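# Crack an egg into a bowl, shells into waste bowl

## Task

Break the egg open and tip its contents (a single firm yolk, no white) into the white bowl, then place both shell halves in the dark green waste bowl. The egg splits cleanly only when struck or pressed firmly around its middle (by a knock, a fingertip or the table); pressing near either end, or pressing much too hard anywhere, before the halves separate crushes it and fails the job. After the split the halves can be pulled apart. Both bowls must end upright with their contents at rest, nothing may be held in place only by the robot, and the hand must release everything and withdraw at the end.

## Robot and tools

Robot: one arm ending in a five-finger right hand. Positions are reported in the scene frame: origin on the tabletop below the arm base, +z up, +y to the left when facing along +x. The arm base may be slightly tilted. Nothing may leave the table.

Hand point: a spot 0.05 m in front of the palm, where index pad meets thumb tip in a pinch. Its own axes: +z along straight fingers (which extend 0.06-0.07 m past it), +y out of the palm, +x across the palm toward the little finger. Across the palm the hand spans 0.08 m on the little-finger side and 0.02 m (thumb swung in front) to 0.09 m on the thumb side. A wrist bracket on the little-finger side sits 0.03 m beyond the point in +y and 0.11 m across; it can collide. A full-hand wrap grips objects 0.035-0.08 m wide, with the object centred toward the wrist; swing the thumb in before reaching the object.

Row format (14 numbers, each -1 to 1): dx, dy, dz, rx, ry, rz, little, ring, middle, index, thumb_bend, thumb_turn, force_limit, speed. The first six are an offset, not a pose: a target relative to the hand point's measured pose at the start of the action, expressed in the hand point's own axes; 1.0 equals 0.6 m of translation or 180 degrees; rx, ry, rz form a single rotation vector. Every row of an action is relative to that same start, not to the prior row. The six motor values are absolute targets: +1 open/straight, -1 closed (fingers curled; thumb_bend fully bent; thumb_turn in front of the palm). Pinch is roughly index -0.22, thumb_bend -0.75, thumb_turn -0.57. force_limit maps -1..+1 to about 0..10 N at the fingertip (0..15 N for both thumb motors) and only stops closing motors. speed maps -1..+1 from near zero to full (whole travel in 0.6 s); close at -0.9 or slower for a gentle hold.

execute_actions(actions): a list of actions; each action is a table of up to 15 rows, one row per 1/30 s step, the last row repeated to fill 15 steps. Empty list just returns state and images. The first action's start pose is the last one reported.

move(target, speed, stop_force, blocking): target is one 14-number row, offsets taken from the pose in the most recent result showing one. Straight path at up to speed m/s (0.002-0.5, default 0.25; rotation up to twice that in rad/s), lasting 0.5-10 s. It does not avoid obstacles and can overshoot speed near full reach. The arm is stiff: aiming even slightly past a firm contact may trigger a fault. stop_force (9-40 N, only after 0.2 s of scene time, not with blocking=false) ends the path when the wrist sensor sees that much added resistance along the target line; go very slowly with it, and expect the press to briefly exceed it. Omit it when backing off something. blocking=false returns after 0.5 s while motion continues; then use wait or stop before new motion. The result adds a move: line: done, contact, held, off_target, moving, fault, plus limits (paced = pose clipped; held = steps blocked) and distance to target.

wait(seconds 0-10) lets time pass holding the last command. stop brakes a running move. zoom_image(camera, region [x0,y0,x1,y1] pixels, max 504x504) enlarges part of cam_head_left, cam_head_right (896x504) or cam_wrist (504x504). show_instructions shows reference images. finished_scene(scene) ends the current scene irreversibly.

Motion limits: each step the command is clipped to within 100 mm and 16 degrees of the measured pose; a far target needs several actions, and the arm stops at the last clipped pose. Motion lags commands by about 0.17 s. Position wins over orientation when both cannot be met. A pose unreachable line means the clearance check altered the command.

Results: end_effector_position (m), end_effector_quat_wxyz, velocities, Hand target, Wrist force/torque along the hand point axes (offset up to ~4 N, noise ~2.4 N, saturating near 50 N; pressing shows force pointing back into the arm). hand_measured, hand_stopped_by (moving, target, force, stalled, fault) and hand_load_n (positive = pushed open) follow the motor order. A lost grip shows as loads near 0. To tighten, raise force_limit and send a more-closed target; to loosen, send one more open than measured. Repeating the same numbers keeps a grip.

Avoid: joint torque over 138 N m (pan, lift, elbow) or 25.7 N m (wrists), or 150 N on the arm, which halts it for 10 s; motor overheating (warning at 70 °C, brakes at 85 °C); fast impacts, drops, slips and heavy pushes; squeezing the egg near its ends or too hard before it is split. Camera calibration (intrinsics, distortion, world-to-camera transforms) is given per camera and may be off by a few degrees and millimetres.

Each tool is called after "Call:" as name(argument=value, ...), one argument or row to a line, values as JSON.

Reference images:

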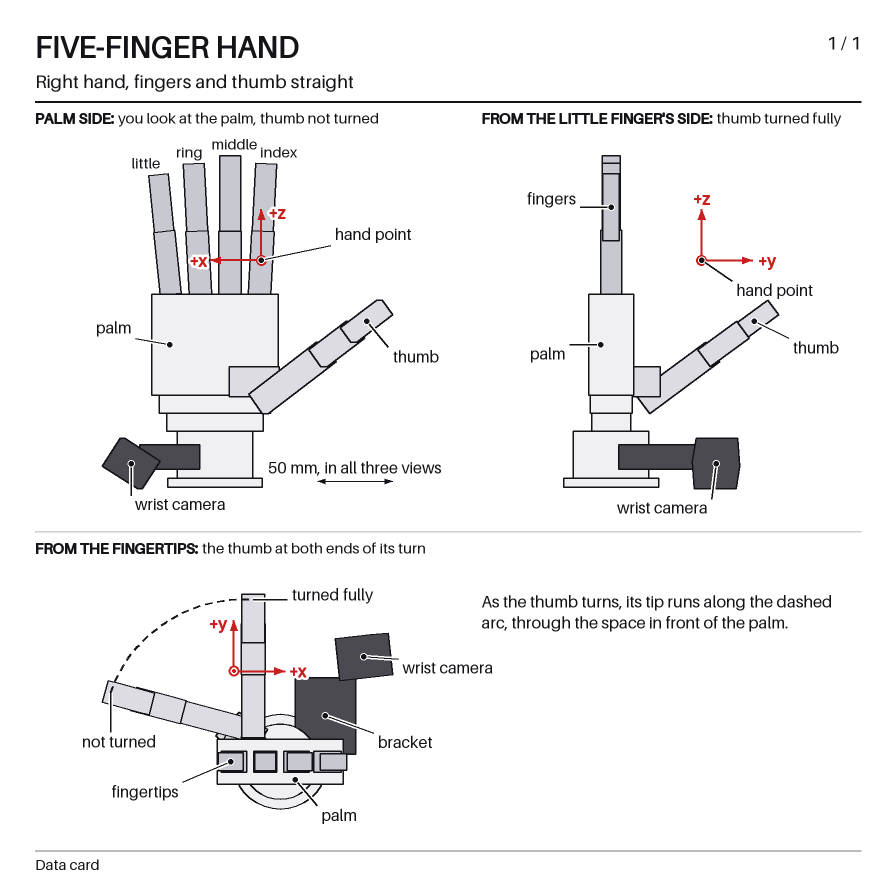

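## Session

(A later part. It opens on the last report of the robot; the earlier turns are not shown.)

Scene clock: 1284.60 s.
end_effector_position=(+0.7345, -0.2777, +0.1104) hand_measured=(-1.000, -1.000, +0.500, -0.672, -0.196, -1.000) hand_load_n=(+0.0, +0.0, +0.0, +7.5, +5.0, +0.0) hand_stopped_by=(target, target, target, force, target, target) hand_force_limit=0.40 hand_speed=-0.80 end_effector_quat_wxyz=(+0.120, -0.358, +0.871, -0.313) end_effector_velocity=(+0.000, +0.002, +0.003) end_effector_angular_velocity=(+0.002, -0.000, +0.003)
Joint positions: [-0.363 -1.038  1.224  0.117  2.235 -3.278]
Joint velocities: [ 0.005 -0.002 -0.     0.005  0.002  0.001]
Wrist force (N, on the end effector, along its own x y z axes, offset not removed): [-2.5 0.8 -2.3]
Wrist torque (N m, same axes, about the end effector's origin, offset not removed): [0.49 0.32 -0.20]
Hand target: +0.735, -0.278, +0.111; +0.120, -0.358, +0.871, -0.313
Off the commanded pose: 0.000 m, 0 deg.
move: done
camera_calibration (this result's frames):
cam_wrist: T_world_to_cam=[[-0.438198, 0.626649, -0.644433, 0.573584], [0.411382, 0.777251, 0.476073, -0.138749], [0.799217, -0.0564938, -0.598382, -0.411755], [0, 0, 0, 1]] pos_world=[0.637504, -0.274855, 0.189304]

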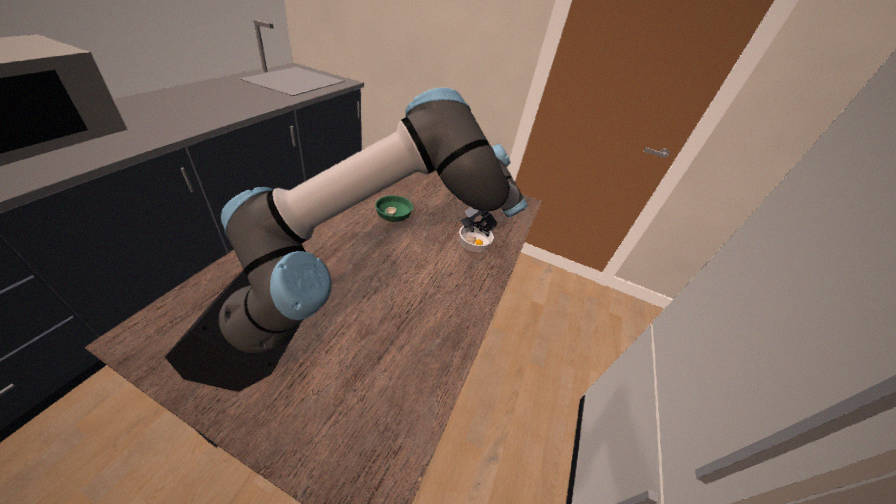

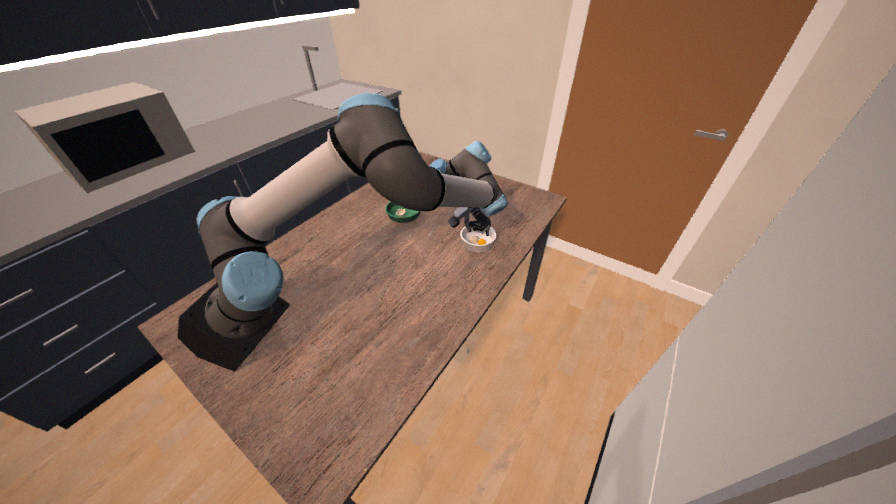

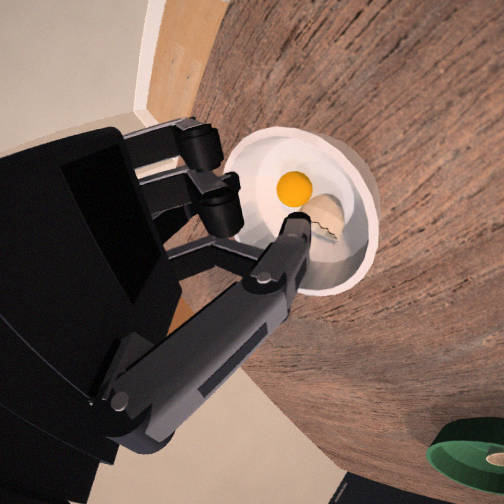

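Call:
execute_actions(
  actions=[
    [[0,0,0,0,0,0,-1,-1,0.5,0.2,-0.45,-0.57,0.2,0]],
    [[0,0,0,0,0,0,-1,-1,-1,0.2,-0.45,-0.57,0.2,0]],
  ],
)

Call:
move(
  target=[-0.047,-0.0,0.02,0,-0.31,-0.39,-1,-1,-1,0.2,-0.45,-0.57,0.2,0],
  speed=0.08,
)

Scene clock: 1324.47 s.
end_effector_position=(+0.7346, -0.2777, +0.1106) hand_measured=(-1.000, -1.000, -0.162, -0.576, -0.246, -0.732) hand_load_n=(+0.0, +0.0, +0.0, -11.0, +14.0, -17.5) hand_stopped_by=(target, target, moving, stalled, force, stalled) hand_force_limit=0.20 hand_speed=0.00 end_effector_quat_wxyz=(+0.120, -0.358, +0.871, -0.313) end_effector_velocity=(-0.000, -0.001, -0.000) end_effector_angular_velocity=(-0.000, +0.001, -0.001)
Joint positions: [-0.363 -1.038  1.224  0.117  2.235 -3.278]
Joint velocities: [-0.001  0.    -0.001  0.     0.    -0.   ]
Wrist force (N, on the end effector, along its own x y z axes, offset not removed): [4.2 -1.9 0.0]
Wrist torque (N m, same axes, about the end effector's origin, offset not removed): [-0.08 -0.55 0.23]
Hand target: +0.735, -0.278, +0.111; +0.120, -0.358, +0.871, -0.313
Off the commanded pose: 0.000 m, 0 deg.
camera_calibration (this result's frames):
cam_wrist: T_world_to_cam=[[-0.438029, 0.626613, -0.644582, 0.573619], [0.41128, 0.777276, 0.47612, -0.138797], [0.799361, -0.0565496, -0.598183, -0.411842], [0, 0, 0, 1]] pos_world=[0.637557, -0.274843, 0.189472]

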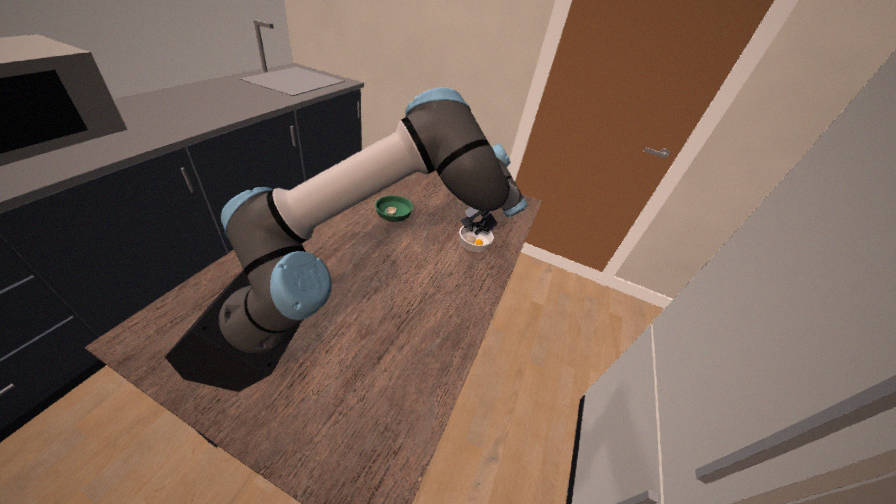

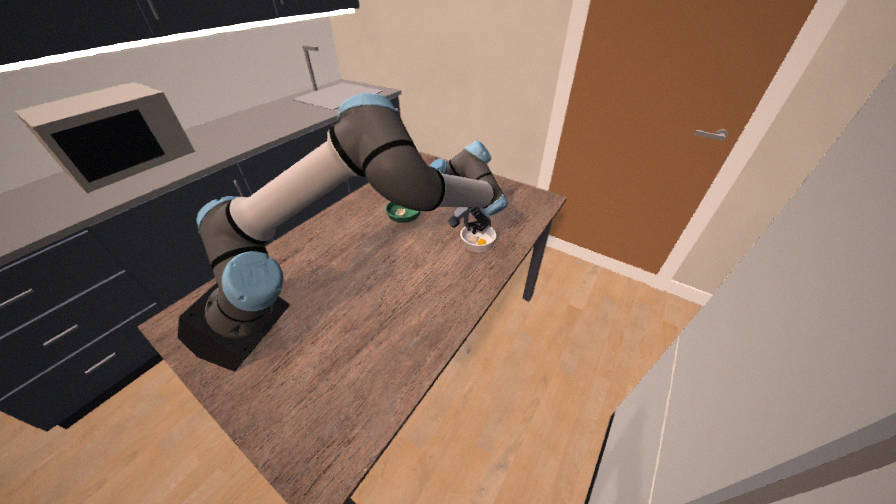

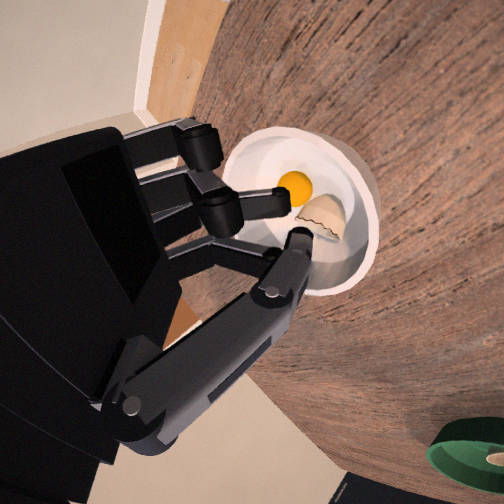

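Scene clock: 1334.63 s.
end_effector_position=(+0.7601, -0.2636, +0.1008) hand_measured=(-1.000, -1.000, -0.936, -0.576, -0.244, -0.732) hand_load_n=(+0.0, +0.0, +5.0, -10.5, +14.5, -14.5) hand_stopped_by=(target, target, force, stalled, force, stalled) hand_force_limit=0.20 hand_speed=0.00 end_effector_quat_wxyz=(-0.295, +0.872, -0.368, +0.132) end_effector_velocity=(+0.001, -0.000, -0.000) end_effector_angular_velocity=(+0.003, +0.007, +0.017)
Joint positions: [-0.498 -0.608  0.326  1.193  1.434 -4.509]
Joint velocities: [ 0.001  0.039 -0.077  0.054 -0.    -0.011]
Wrist force (N, on the end effector, along its own x y z axes, offset not removed): [-2.8 3.6 2.6]
Wrist torque (N m, same axes, about the end effector's origin, offset not removed): [0.47 0.26 -0.14]
Hand target: +0.760, -0.264, +0.101; -0.295, +0.872, -0.367, +0.132
Off the commanded pose: 0.000 m, 0 deg.
move: done
camera_calibration (this result's frames):
cam_wrist: T_world_to_cam=[[-0.642213, -0.444306, -0.624624, 0.440537], [-0.764817, 0.425809, 0.483469, 0.644982], [0.0511622, 0.788213, -0.613273, 0.355561], [0, 0, 0, 1]] pos_world=[0.758021, -0.359163, 0.181398]

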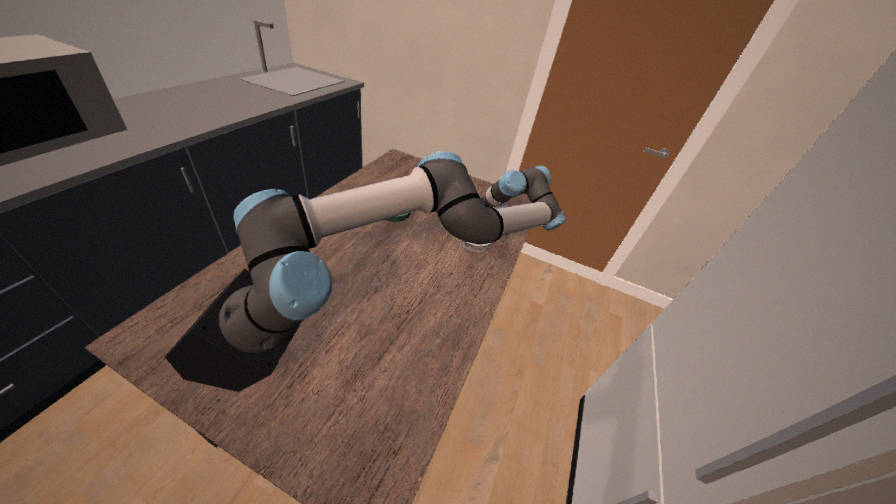

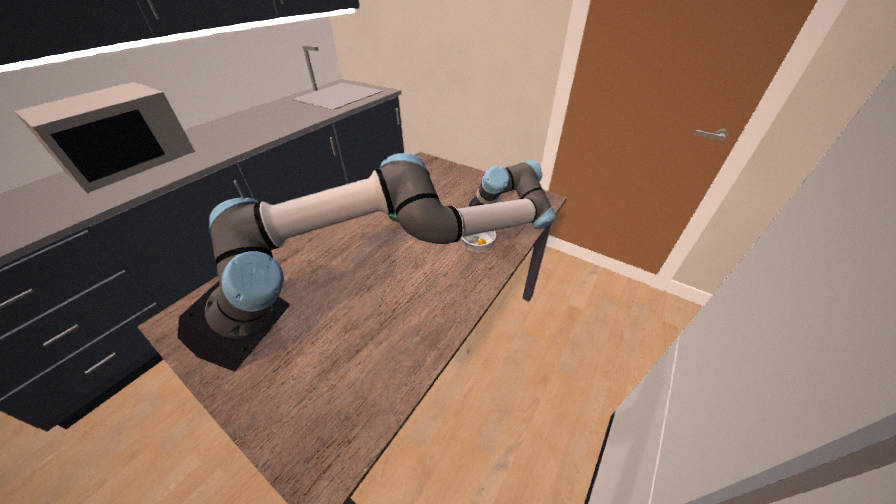

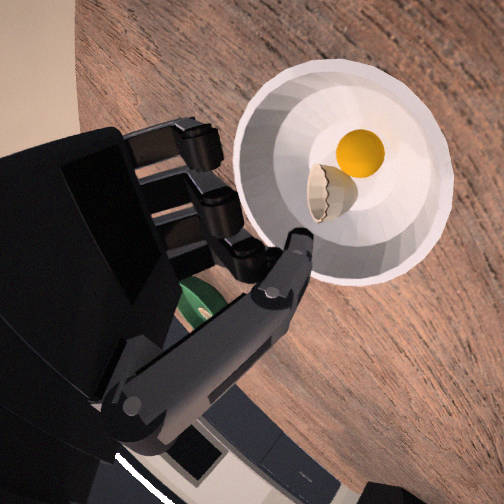

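Call:
execute_actions(
  actions=[
    [[0,0,0,0,0,0,-1,-1,-1,-0.5,0.6,-0.74,0.2,0]],
    [[0,0,0,0,0,0,-1,-1,-1,0.2,0.6,-0.57,0.2,0]],
    [[0,0,0,0,0,0,-1,-1,-1,0.2,0.6,-0.57,0.2,0]],
    [[0,0,0,0,0,0,-1,-1,-0.99,0.2,-0.45,-0.57,0.2,0]],
    [[0,0,0,0,0,0,-1,-1,-0.99,0.2,-0.45,-0.57,0.2,0]],
  ],
)

Scene clock: 1344.47 s.
end_effector_position=(+0.7601, -0.2635, +0.1008) hand_measured=(-1.000, -1.000, -0.990, +0.200, -0.344, -0.570) hand_load_n=(+0.0, +0.0, +0.0, +0.0, +0.0, +0.0) hand_stopped_by=(target, target, target, target, moving, target) hand_force_limit=0.20 hand_speed=0.00 end_effector_quat_wxyz=(-0.295, +0.872, -0.368, +0.132) end_effector_velocity=(+0.001, +0.000, +0.000) end_effector_angular_velocity=(+0.001, -0.002, -0.000)
Joint positions: [-0.497 -0.607  0.326  1.193  1.434 -4.509]
Joint velocities: [ 0.     0.    -0.    -0.001 -0.002  0.   ]
Wrist force (N, on the end effector, along its own x y z axes, offset not removed): [-1.8 -2.3 4.9]
Wrist torque (N m, same axes, about the end effector's origin, offset not removed): [-0.39 0.25 -0.15]
Hand target: +0.760, -0.263, +0.101; -0.295, +0.872, -0.368, +0.132
Off the commanded pose: 0.000 m, 0 deg.
camera_calibration (this result's frames):
cam_wrist: T_world_to_cam=[[-0.642178, -0.444417, -0.624581, 0.440539], [-0.764856, 0.425713, 0.483491, 0.644965], [0.0510211, 0.788202, -0.613298, 0.355632], [0, 0, 0, 1]] pos_world=[0.758065, -0.359097, 0.181427]

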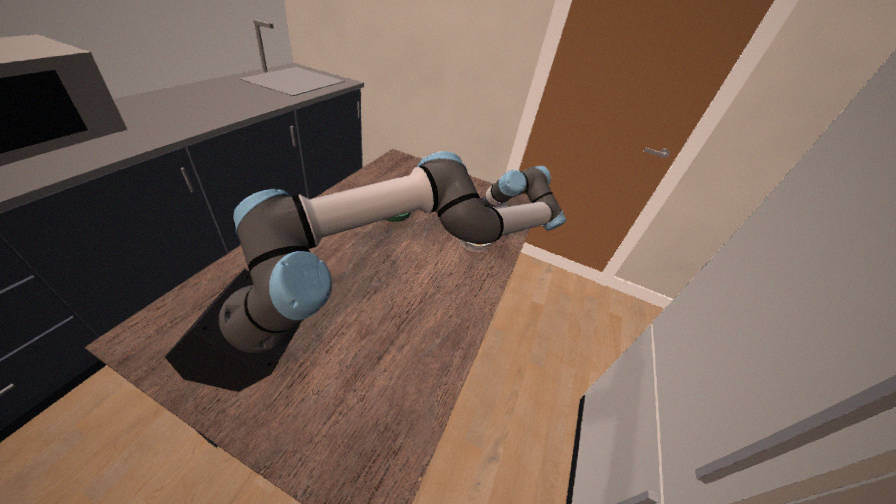

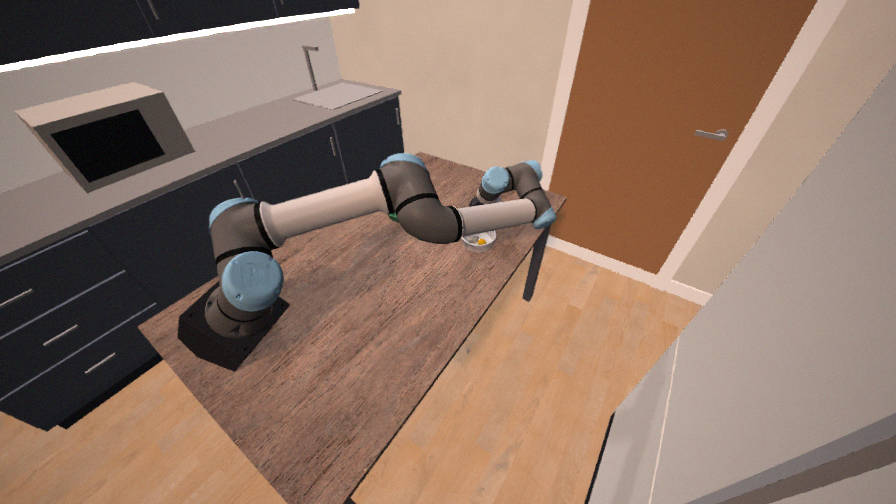

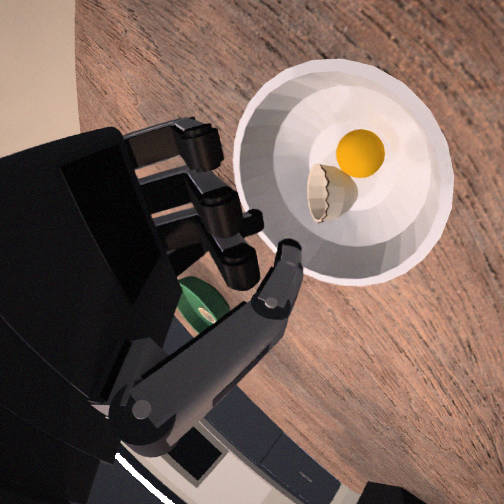

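Call:
move(
  target=[0.012,0.038,0.034,0,0,0,-1,-1,-0.99,0.2,-0.45,-0.57,0.2,0],
  speed=0.02,
)

Call:
zoom_image(
  camera="cam_wrist",
  region=[180, 80, 480, 380],
)

Scene clock: 1370.80 s.
end_effector_position=(+0.7614, -0.2727, +0.0711) hand_measured=(-1.000, -1.000, -0.990, +0.200, -0.450, -0.570) hand_load_n=(+0.0, +0.0, +0.0, +0.0, +0.0, +0.0) hand_stopped_by=(target, target, target, target, target, target) hand_force_limit=0.20 hand_speed=0.00 end_effector_quat_wxyz=(-0.295, +0.872, -0.368, +0.133) end_effector_velocity=(+0.000, -0.000, -0.003) end_effector_angular_velocity=(+0.001, +0.001, +0.001)
Joint positions: [-0.529 -0.549  0.259  1.206  1.415 -4.534]
Joint velocities: [-0.002  0.009 -0.013  0.006 -0.001 -0.002]
Wrist force (N, on the end effector, along its own x y z axes, offset not removed): [-1.2 -3.0 -0.2]
Wrist torque (N m, same axes, about the end effector's origin, offset not removed): [-0.37 0.05 0.04]
Hand target: +0.761, -0.273, +0.071; -0.295, +0.872, -0.368, +0.132
Off the commanded pose: 0.000 m, 0 deg.
move: done
camera_calibration (this result's frames):
cam_wrist: T_world_to_cam=[[-0.642139, -0.444365, -0.624658, 0.418654], [-0.764879, 0.425777, 0.483398, 0.664272], [0.0511595, 0.788196, -0.613294, 0.344517], [0, 0, 0, 1]] pos_world=[0.759296, -0.368343, 0.151698]

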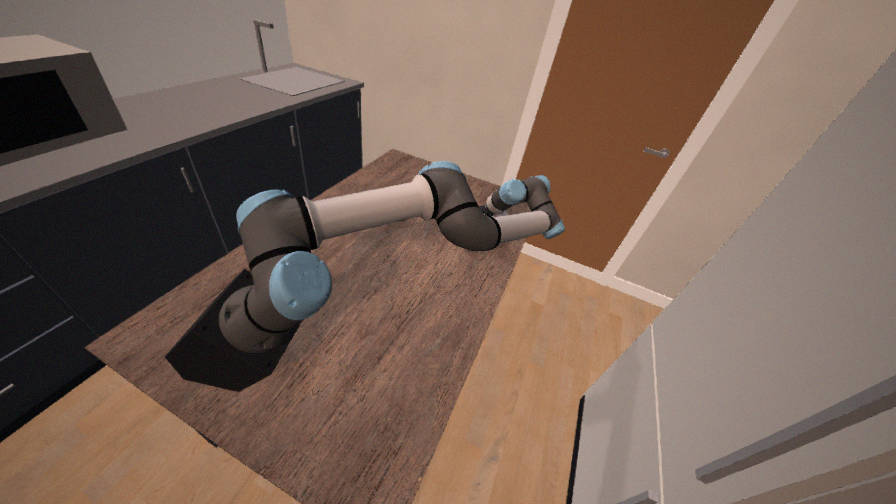

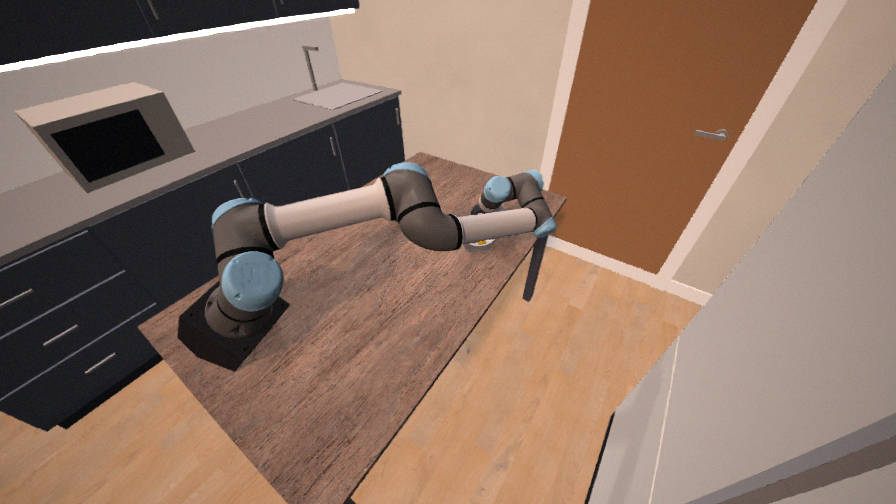

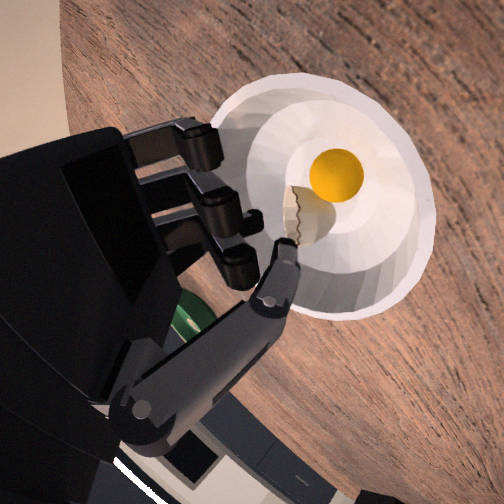

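Region (180, 80, 480, 380) of cam_wrist's 504x504 image, scaled by 1.680, with more detail than that image has.

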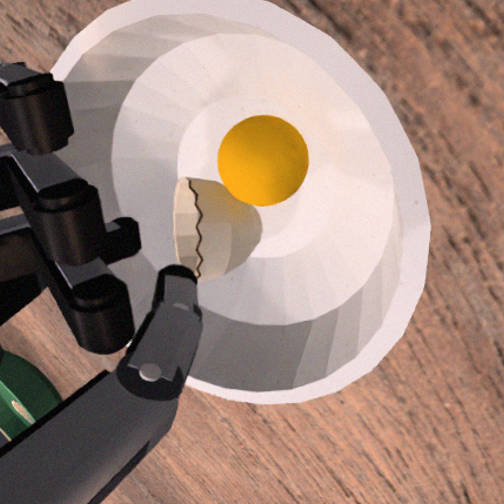

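Call:
move(
  target=[0.006,0.008,0.023,0,0,0,-1,-1,-0.99,0.2,-0.45,-0.57,0.2,0],
  speed=0.01,
)

Call:
zoom_image(
  camera="cam_wrist",
  region=[180, 80, 480, 380],
)

Scene clock: 1389.57 s.
end_effector_position=(+0.7671, -0.2722, +0.0576) hand_measured=(-1.000, -1.000, -0.990, +0.200, -0.450, -0.570) hand_load_n=(+0.0, +0.0, +0.0, +0.0, +0.0, +0.0) hand_stopped_by=(target, target, target, target, target, target) hand_force_limit=0.20 hand_speed=0.00 end_effector_quat_wxyz=(-0.295, +0.872, -0.368, +0.133) end_effector_velocity=(+0.002, +0.001, -0.002) end_effector_angular_velocity=(+0.001, -0.001, +0.002)
Joint positions: [-0.533 -0.474  0.135  1.254  1.412 -4.537]
Joint velocities: [ 0.001  0.033 -0.063  0.031 -0.002 -0.001]
Wrist force (N, on the end effector, along its own x y z axes, offset not removed): [-2.0 -0.2 -3.1]
Wrist torque (N m, same axes, about the end effector's origin, offset not removed): [0.27 0.25 -0.03]
Hand target: +0.767, -0.272, +0.057; -0.295, +0.872, -0.368, +0.133
Off the commanded pose: 0.000 m, 0 deg.
move: done
camera_calibration (this result's frames):
cam_wrist: T_world_to_cam=[[-0.641858, -0.44431, -0.624986, 0.413953], [-0.765064, 0.426233, 0.482704, 0.675268], [0.0519196, 0.787981, -0.613506, 0.334887], [0, 0, 0, 1]] pos_world=[0.764935, -0.367783, 0.138216]

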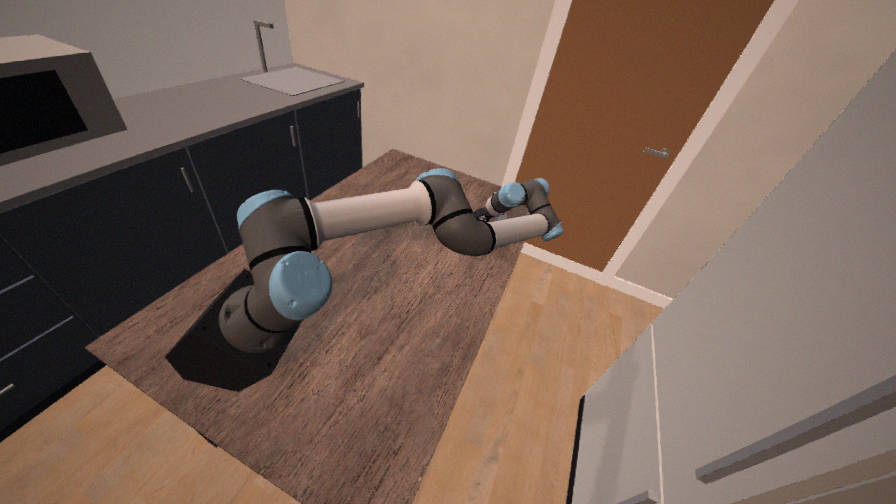

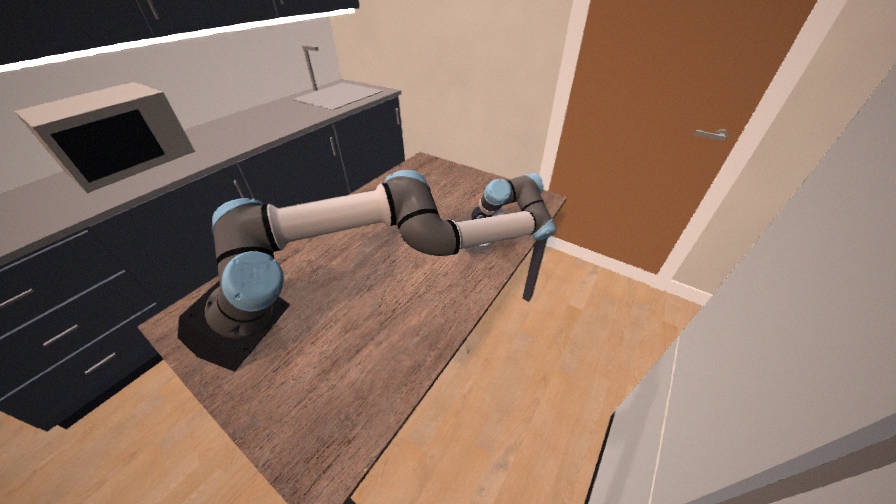

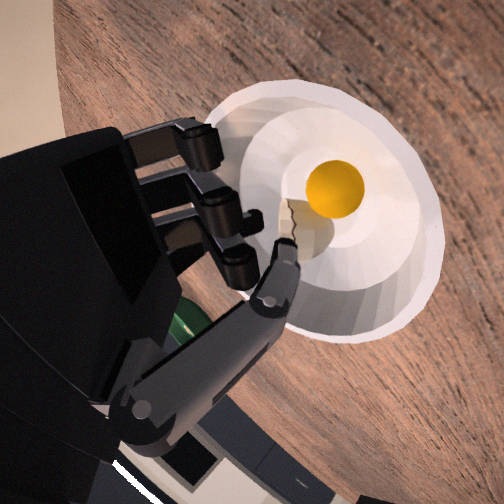

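Region (180, 80, 480, 380) of cam_wrist's 504x504 image, scaled by 1.680, with more detail than that image has.

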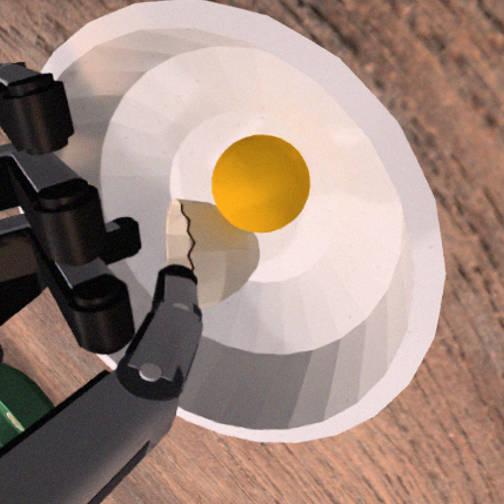

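Call:
move(
  target=[0,-0.02,-0.026,0,0.086,0.109,-1,-1,-0.99,0.2,-0.45,-0.57,0.2,0],
  speed=0.03,
)

Call:
zoom_image(
  camera="cam_wrist",
  region=[180, 80, 480, 380],
)

Scene clock: 1422.43 s.
end_effector_position=(+0.7667, -0.2720, +0.0772) hand_measured=(-1.000, -1.000, -0.990, +0.200, -0.450, -0.570) hand_load_n=(+0.0, +0.0, +0.0, +0.0, +0.0, +0.0) hand_stopped_by=(target, target, target, target, target, target) hand_force_limit=0.20 hand_speed=0.00 end_effector_quat_wxyz=(-0.261, +0.771, -0.546, +0.196) end_effector_velocity=(-0.001, -0.001, +0.000) end_effector_angular_velocity=(-0.001, +0.000, -0.016)
Joint positions: [-0.509 -0.808  0.75   0.721  1.526 -4.151]
Joint velocities: [ 0.    -0.008  0.015 -0.015  0.007  0.013]
Wrist force (N, on the end effector, along its own x y z axes, offset not removed): [-0.4 -3.7 2.3]
Wrist torque (N m, same axes, about the end effector's origin, offset not removed): [-0.63 -0.13 -0.27]
Hand target: +0.767, -0.272, +0.077; -0.261, +0.771, -0.547, +0.197
Off the commanded pose: 0.000 m, 0 deg.
move: done
camera_calibration (this result's frames):
cam_wrist: T_world_to_cam=[[-0.764561, -0.133088, -0.630661, 0.605247], [-0.518259, 0.708668, 0.478745, 0.553288], [0.383214, 0.692876, -0.610795, 0.0666882], [0, 0, 0, 1]] pos_world=[0.72394, -0.357753, 0.157555]

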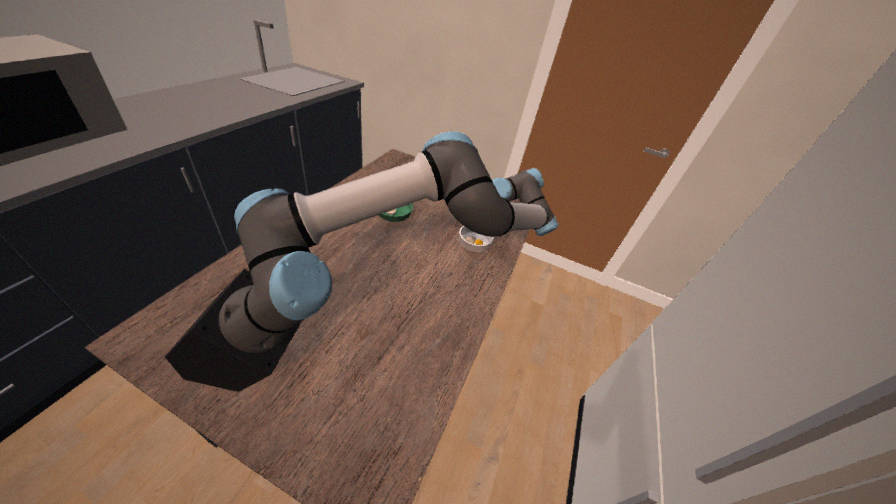

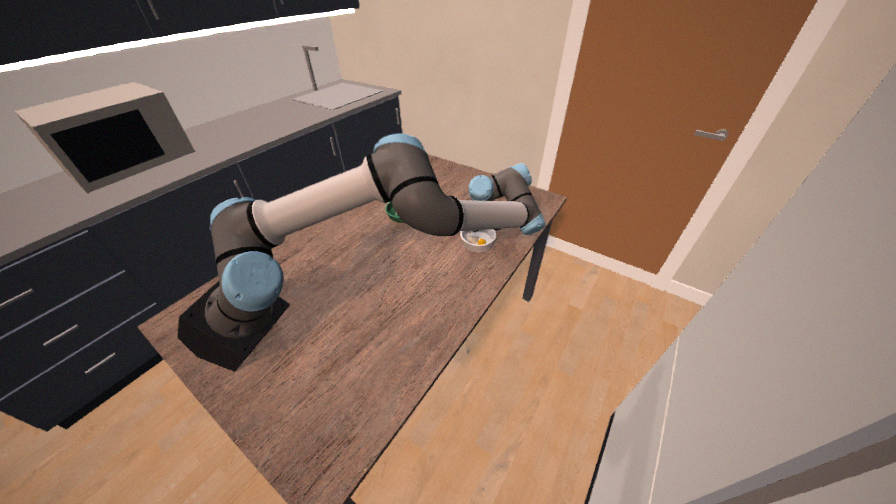

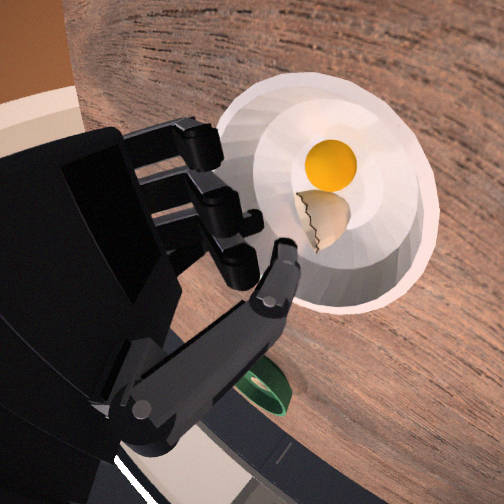

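Region (180, 80, 480, 380) of cam_wrist's 504x504 image, scaled by 1.680, with more detail than that image has.

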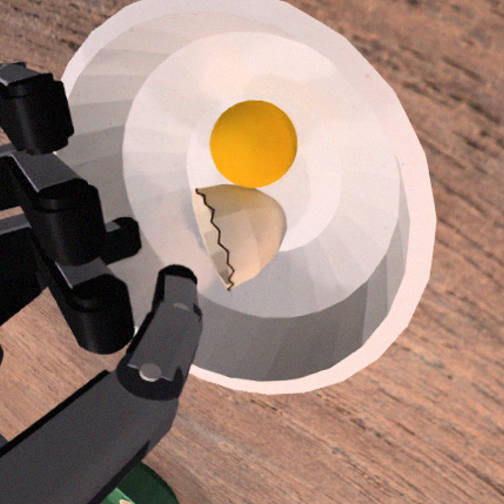

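Call:
move(
  target=[0.0055,0.0295,0.0185,0,0,0,-1,-1,-0.99,0.2,-0.45,-0.57,0.2,0],
  speed=0.01,
)

Call:
zoom_image(
  camera="cam_wrist",
  region=[180, 80, 480, 380],
)

Scene clock: 1449.20 s.
end_effector_position=(+0.7613, -0.2776, +0.0579) hand_measured=(-1.000, -1.000, -0.990, +0.200, -0.450, -0.570) hand_load_n=(+0.0, +0.0, +0.0, +0.0, +0.0, +0.0) hand_stopped_by=(target, target, target, target, target, target) hand_force_limit=0.20 hand_speed=0.00 end_effector_quat_wxyz=(-0.261, +0.771, -0.546, +0.196) end_effector_velocity=(-0.001, -0.000, -0.003) end_effector_angular_velocity=(+0.001, +0.000, +0.001)
Joint positions: [-0.535 -0.803  0.773  0.694  1.506 -4.167]
Joint velocities: [-0.003  0.001  0.004 -0.004 -0.003 -0.002]
Wrist force (N, on the end effector, along its own x y z axes, offset not removed): [2.2 -0.4 3.0]
Wrist torque (N m, same axes, about the end effector's origin, offset not removed): [-0.13 -0.46 0.27]
Hand target: +0.761, -0.278, +0.058; -0.261, +0.771, -0.546, +0.196
Off the commanded pose: 0.000 m, 0 deg.
move: done
camera_calibration (this result's frames):
cam_wrist: T_world_to_cam=[[-0.764577, -0.133027, -0.630655, 0.588206], [-0.518222, 0.708669, 0.478785, 0.56369], [0.383234, 0.692887, -0.610769, 0.06088], [0, 0, 0, 1]] pos_world=[0.718514, -0.363405, 0.138253]

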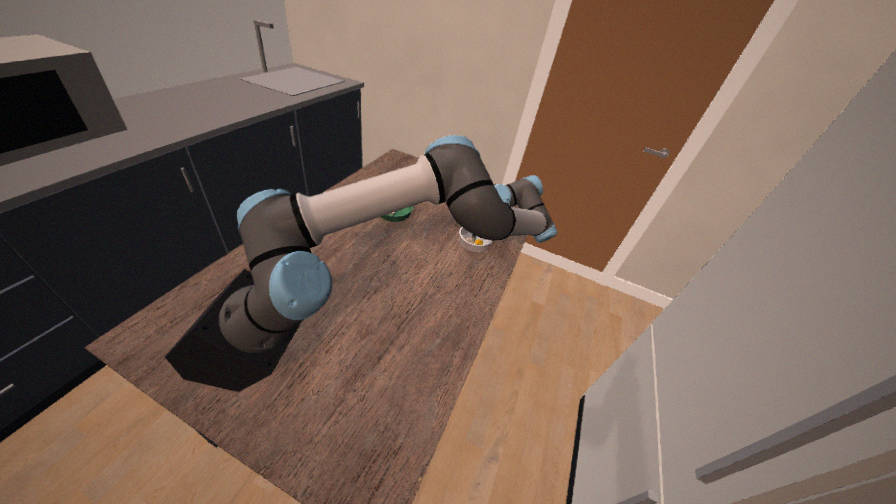

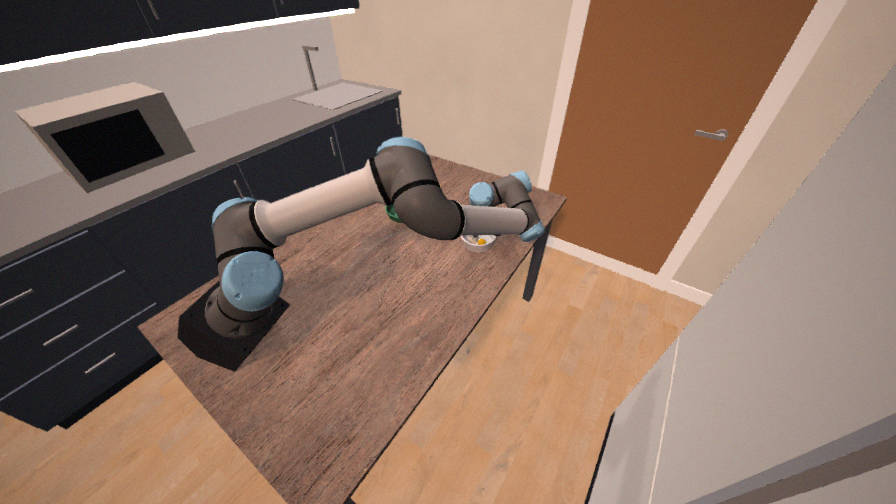

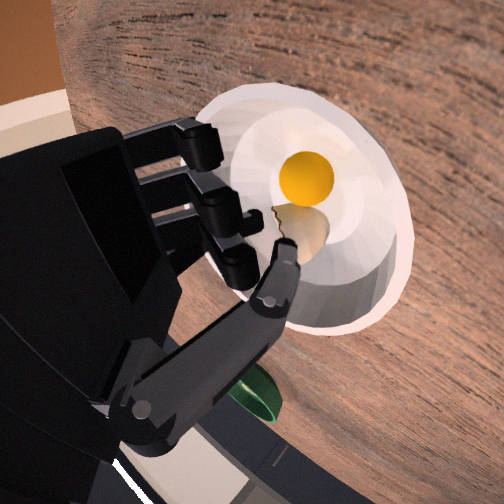

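Region (180, 80, 480, 380) of cam_wrist's 504x504 image, scaled by 1.680, with more detail than that image has.

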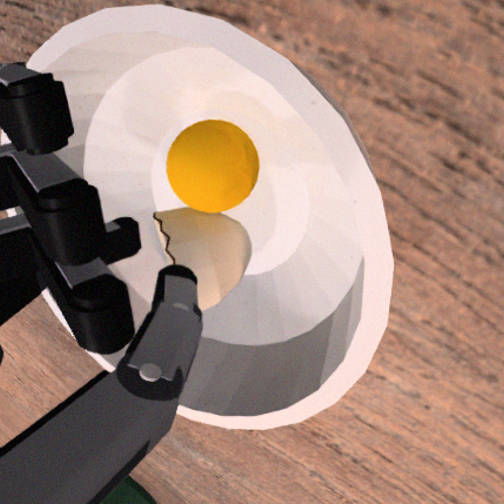

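Call:
execute_actions(
  actions=[],
)

Scene clock: 1483.77 s.
end_effector_position=(+0.7612, -0.2777, +0.0576) hand_measured=(-1.000, -1.000, -0.990, +0.200, -0.450, -0.570) hand_load_n=(+0.0, +0.0, +0.0, +0.0, +0.0, +0.0) hand_stopped_by=(target, target, target, target, target, target) hand_force_limit=0.20 hand_speed=0.00 end_effector_quat_wxyz=(-0.261, +0.771, -0.546, +0.196) end_effector_velocity=(-0.000, -0.000, -0.001) end_effector_angular_velocity=(-0.001, +0.001, -0.001)
Joint positions: [-0.535 -0.803  0.773  0.694  1.505 -4.167]
Joint velocities: [-0.     0.     0.    -0.001  0.001  0.   ]
Wrist force (N, on the end effector, along its own x y z axes, offset not removed): [-4.0 -0.4 1.4]
Wrist torque (N m, same axes, about the end effector's origin, offset not removed): [0.00 0.54 -0.37]
Hand target: +0.761, -0.278, +0.058; -0.261, +0.771, -0.546, +0.196
Off the commanded pose: 0.000 m, 0 deg.
camera_calibration (this result's frames):
cam_wrist: T_world_to_cam=[[-0.764564, -0.133051, -0.630666, 0.587929], [-0.51825, 0.708653, 0.478777, 0.563868], [0.383222, 0.692898, -0.610764, 0.0608014], [0, 0, 0, 1]] pos_world=[0.718433, -0.363492, 0.137955]

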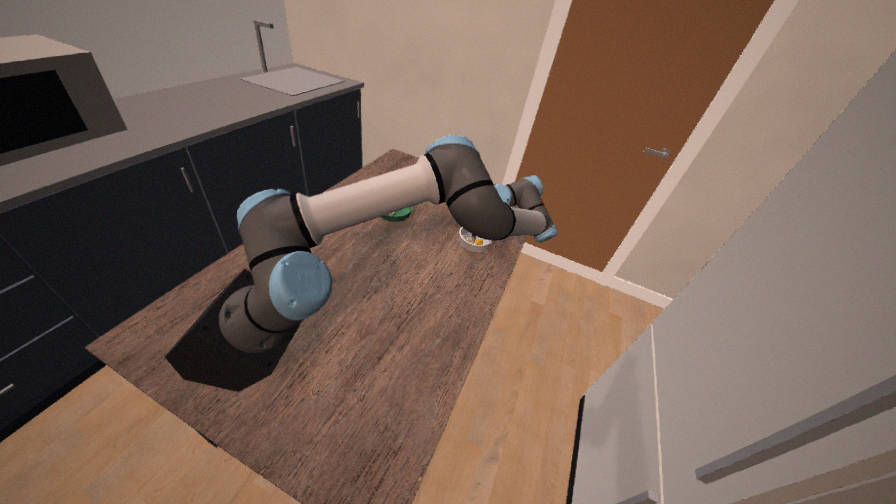

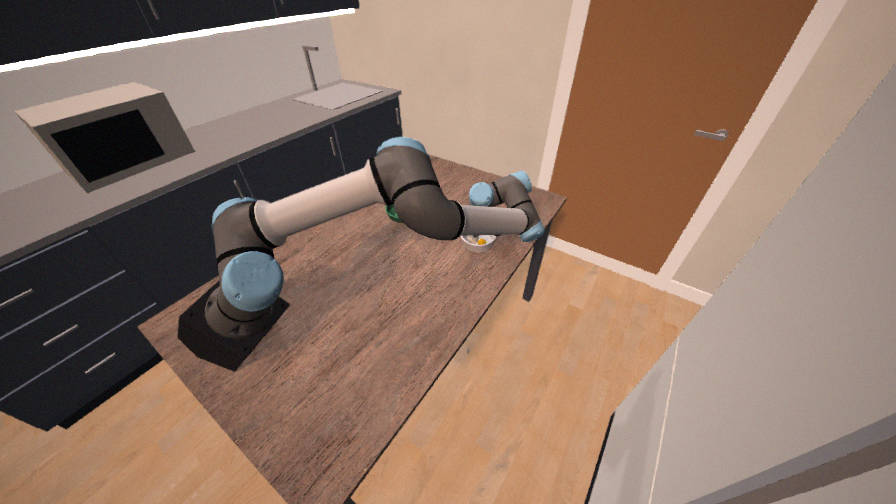

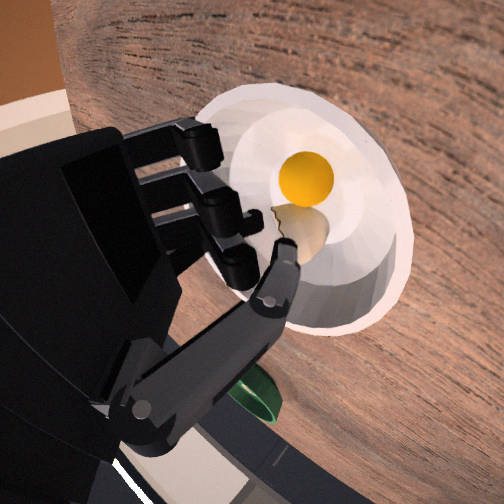

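Call:
move(
  target=[0.01,0.008,0.0105,0,0,0,-1,-1,-0.99,0.2,-0.45,-0.57,-0.3,-0.85],
  speed=0.01,
)

Call:
zoom_image(
  camera="cam_wrist",
  region=[150,100,450,400],
)

Scene clock: 1494.53 s.
end_effector_position=(+0.7633, -0.2833, +0.0501) hand_measured=(-1.000, -1.000, -0.990, +0.200, -0.450, -0.570) hand_load_n=(+0.0, +0.0, +0.0, +0.0, +0.0, +0.0) hand_stopped_by=(target, target, target, target, target, target) hand_force_limit=-0.30 hand_speed=-0.85 end_effector_quat_wxyz=(-0.261, +0.771, -0.546, +0.196) end_effector_velocity=(+0.000, -0.002, -0.003) end_effector_angular_velocity=(+0.000, +0.002, -0.001)
Joint positions: [-0.546 -0.785  0.746  0.703  1.497 -4.174]
Joint velocities: [-0.004  0.006 -0.009  0.003 -0.002 -0.002]
Wrist force (N, on the end effector, along its own x y z axes, offset not removed): [-2.6 -3.4 3.0]
Wrist torque (N m, same axes, about the end effector's origin, offset not removed): [-0.65 0.15 -0.29]
Hand target: +0.763, -0.283, +0.050; -0.261, +0.771, -0.546, +0.196
Off the commanded pose: 0.000 m, 0 deg.
move: done
camera_calibration (this result's frames):
cam_wrist: T_world_to_cam=[[-0.76455, -0.13303, -0.630688, 0.583969], [-0.518243, 0.708669, 0.478761, 0.572495], [0.383259, 0.692886, -0.610754, 0.0592282], [0, 0, 0, 1]] pos_world=[0.720465, -0.369063, 0.130387]

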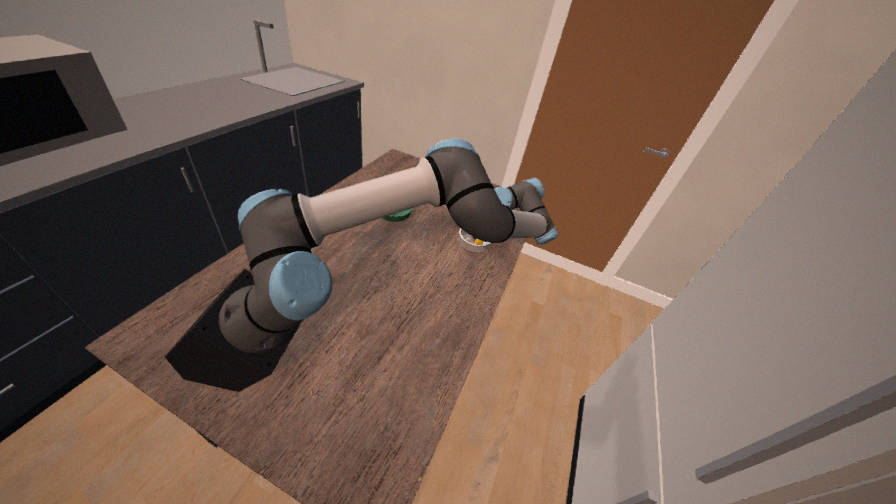

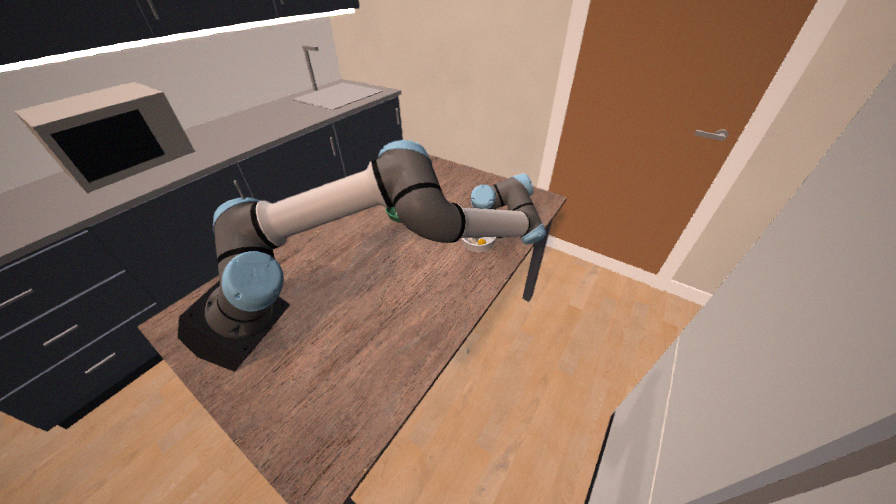

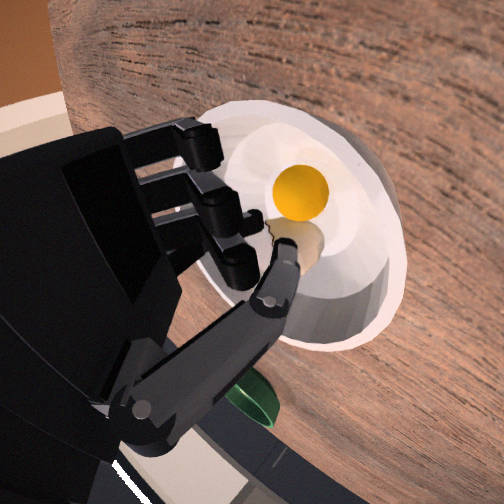

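Region (150, 100, 450, 400) of cam_wrist's 504x504 image, scaled by 1.680, with more detail than that image has.

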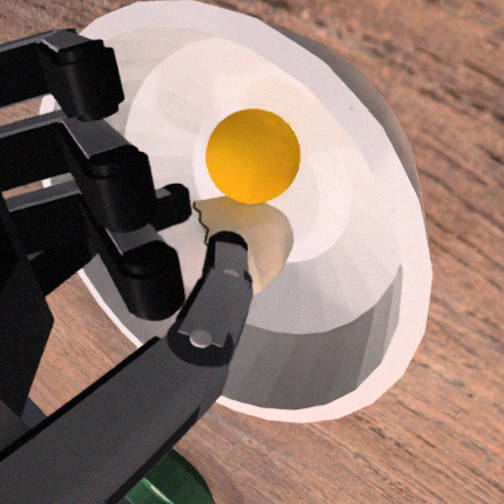

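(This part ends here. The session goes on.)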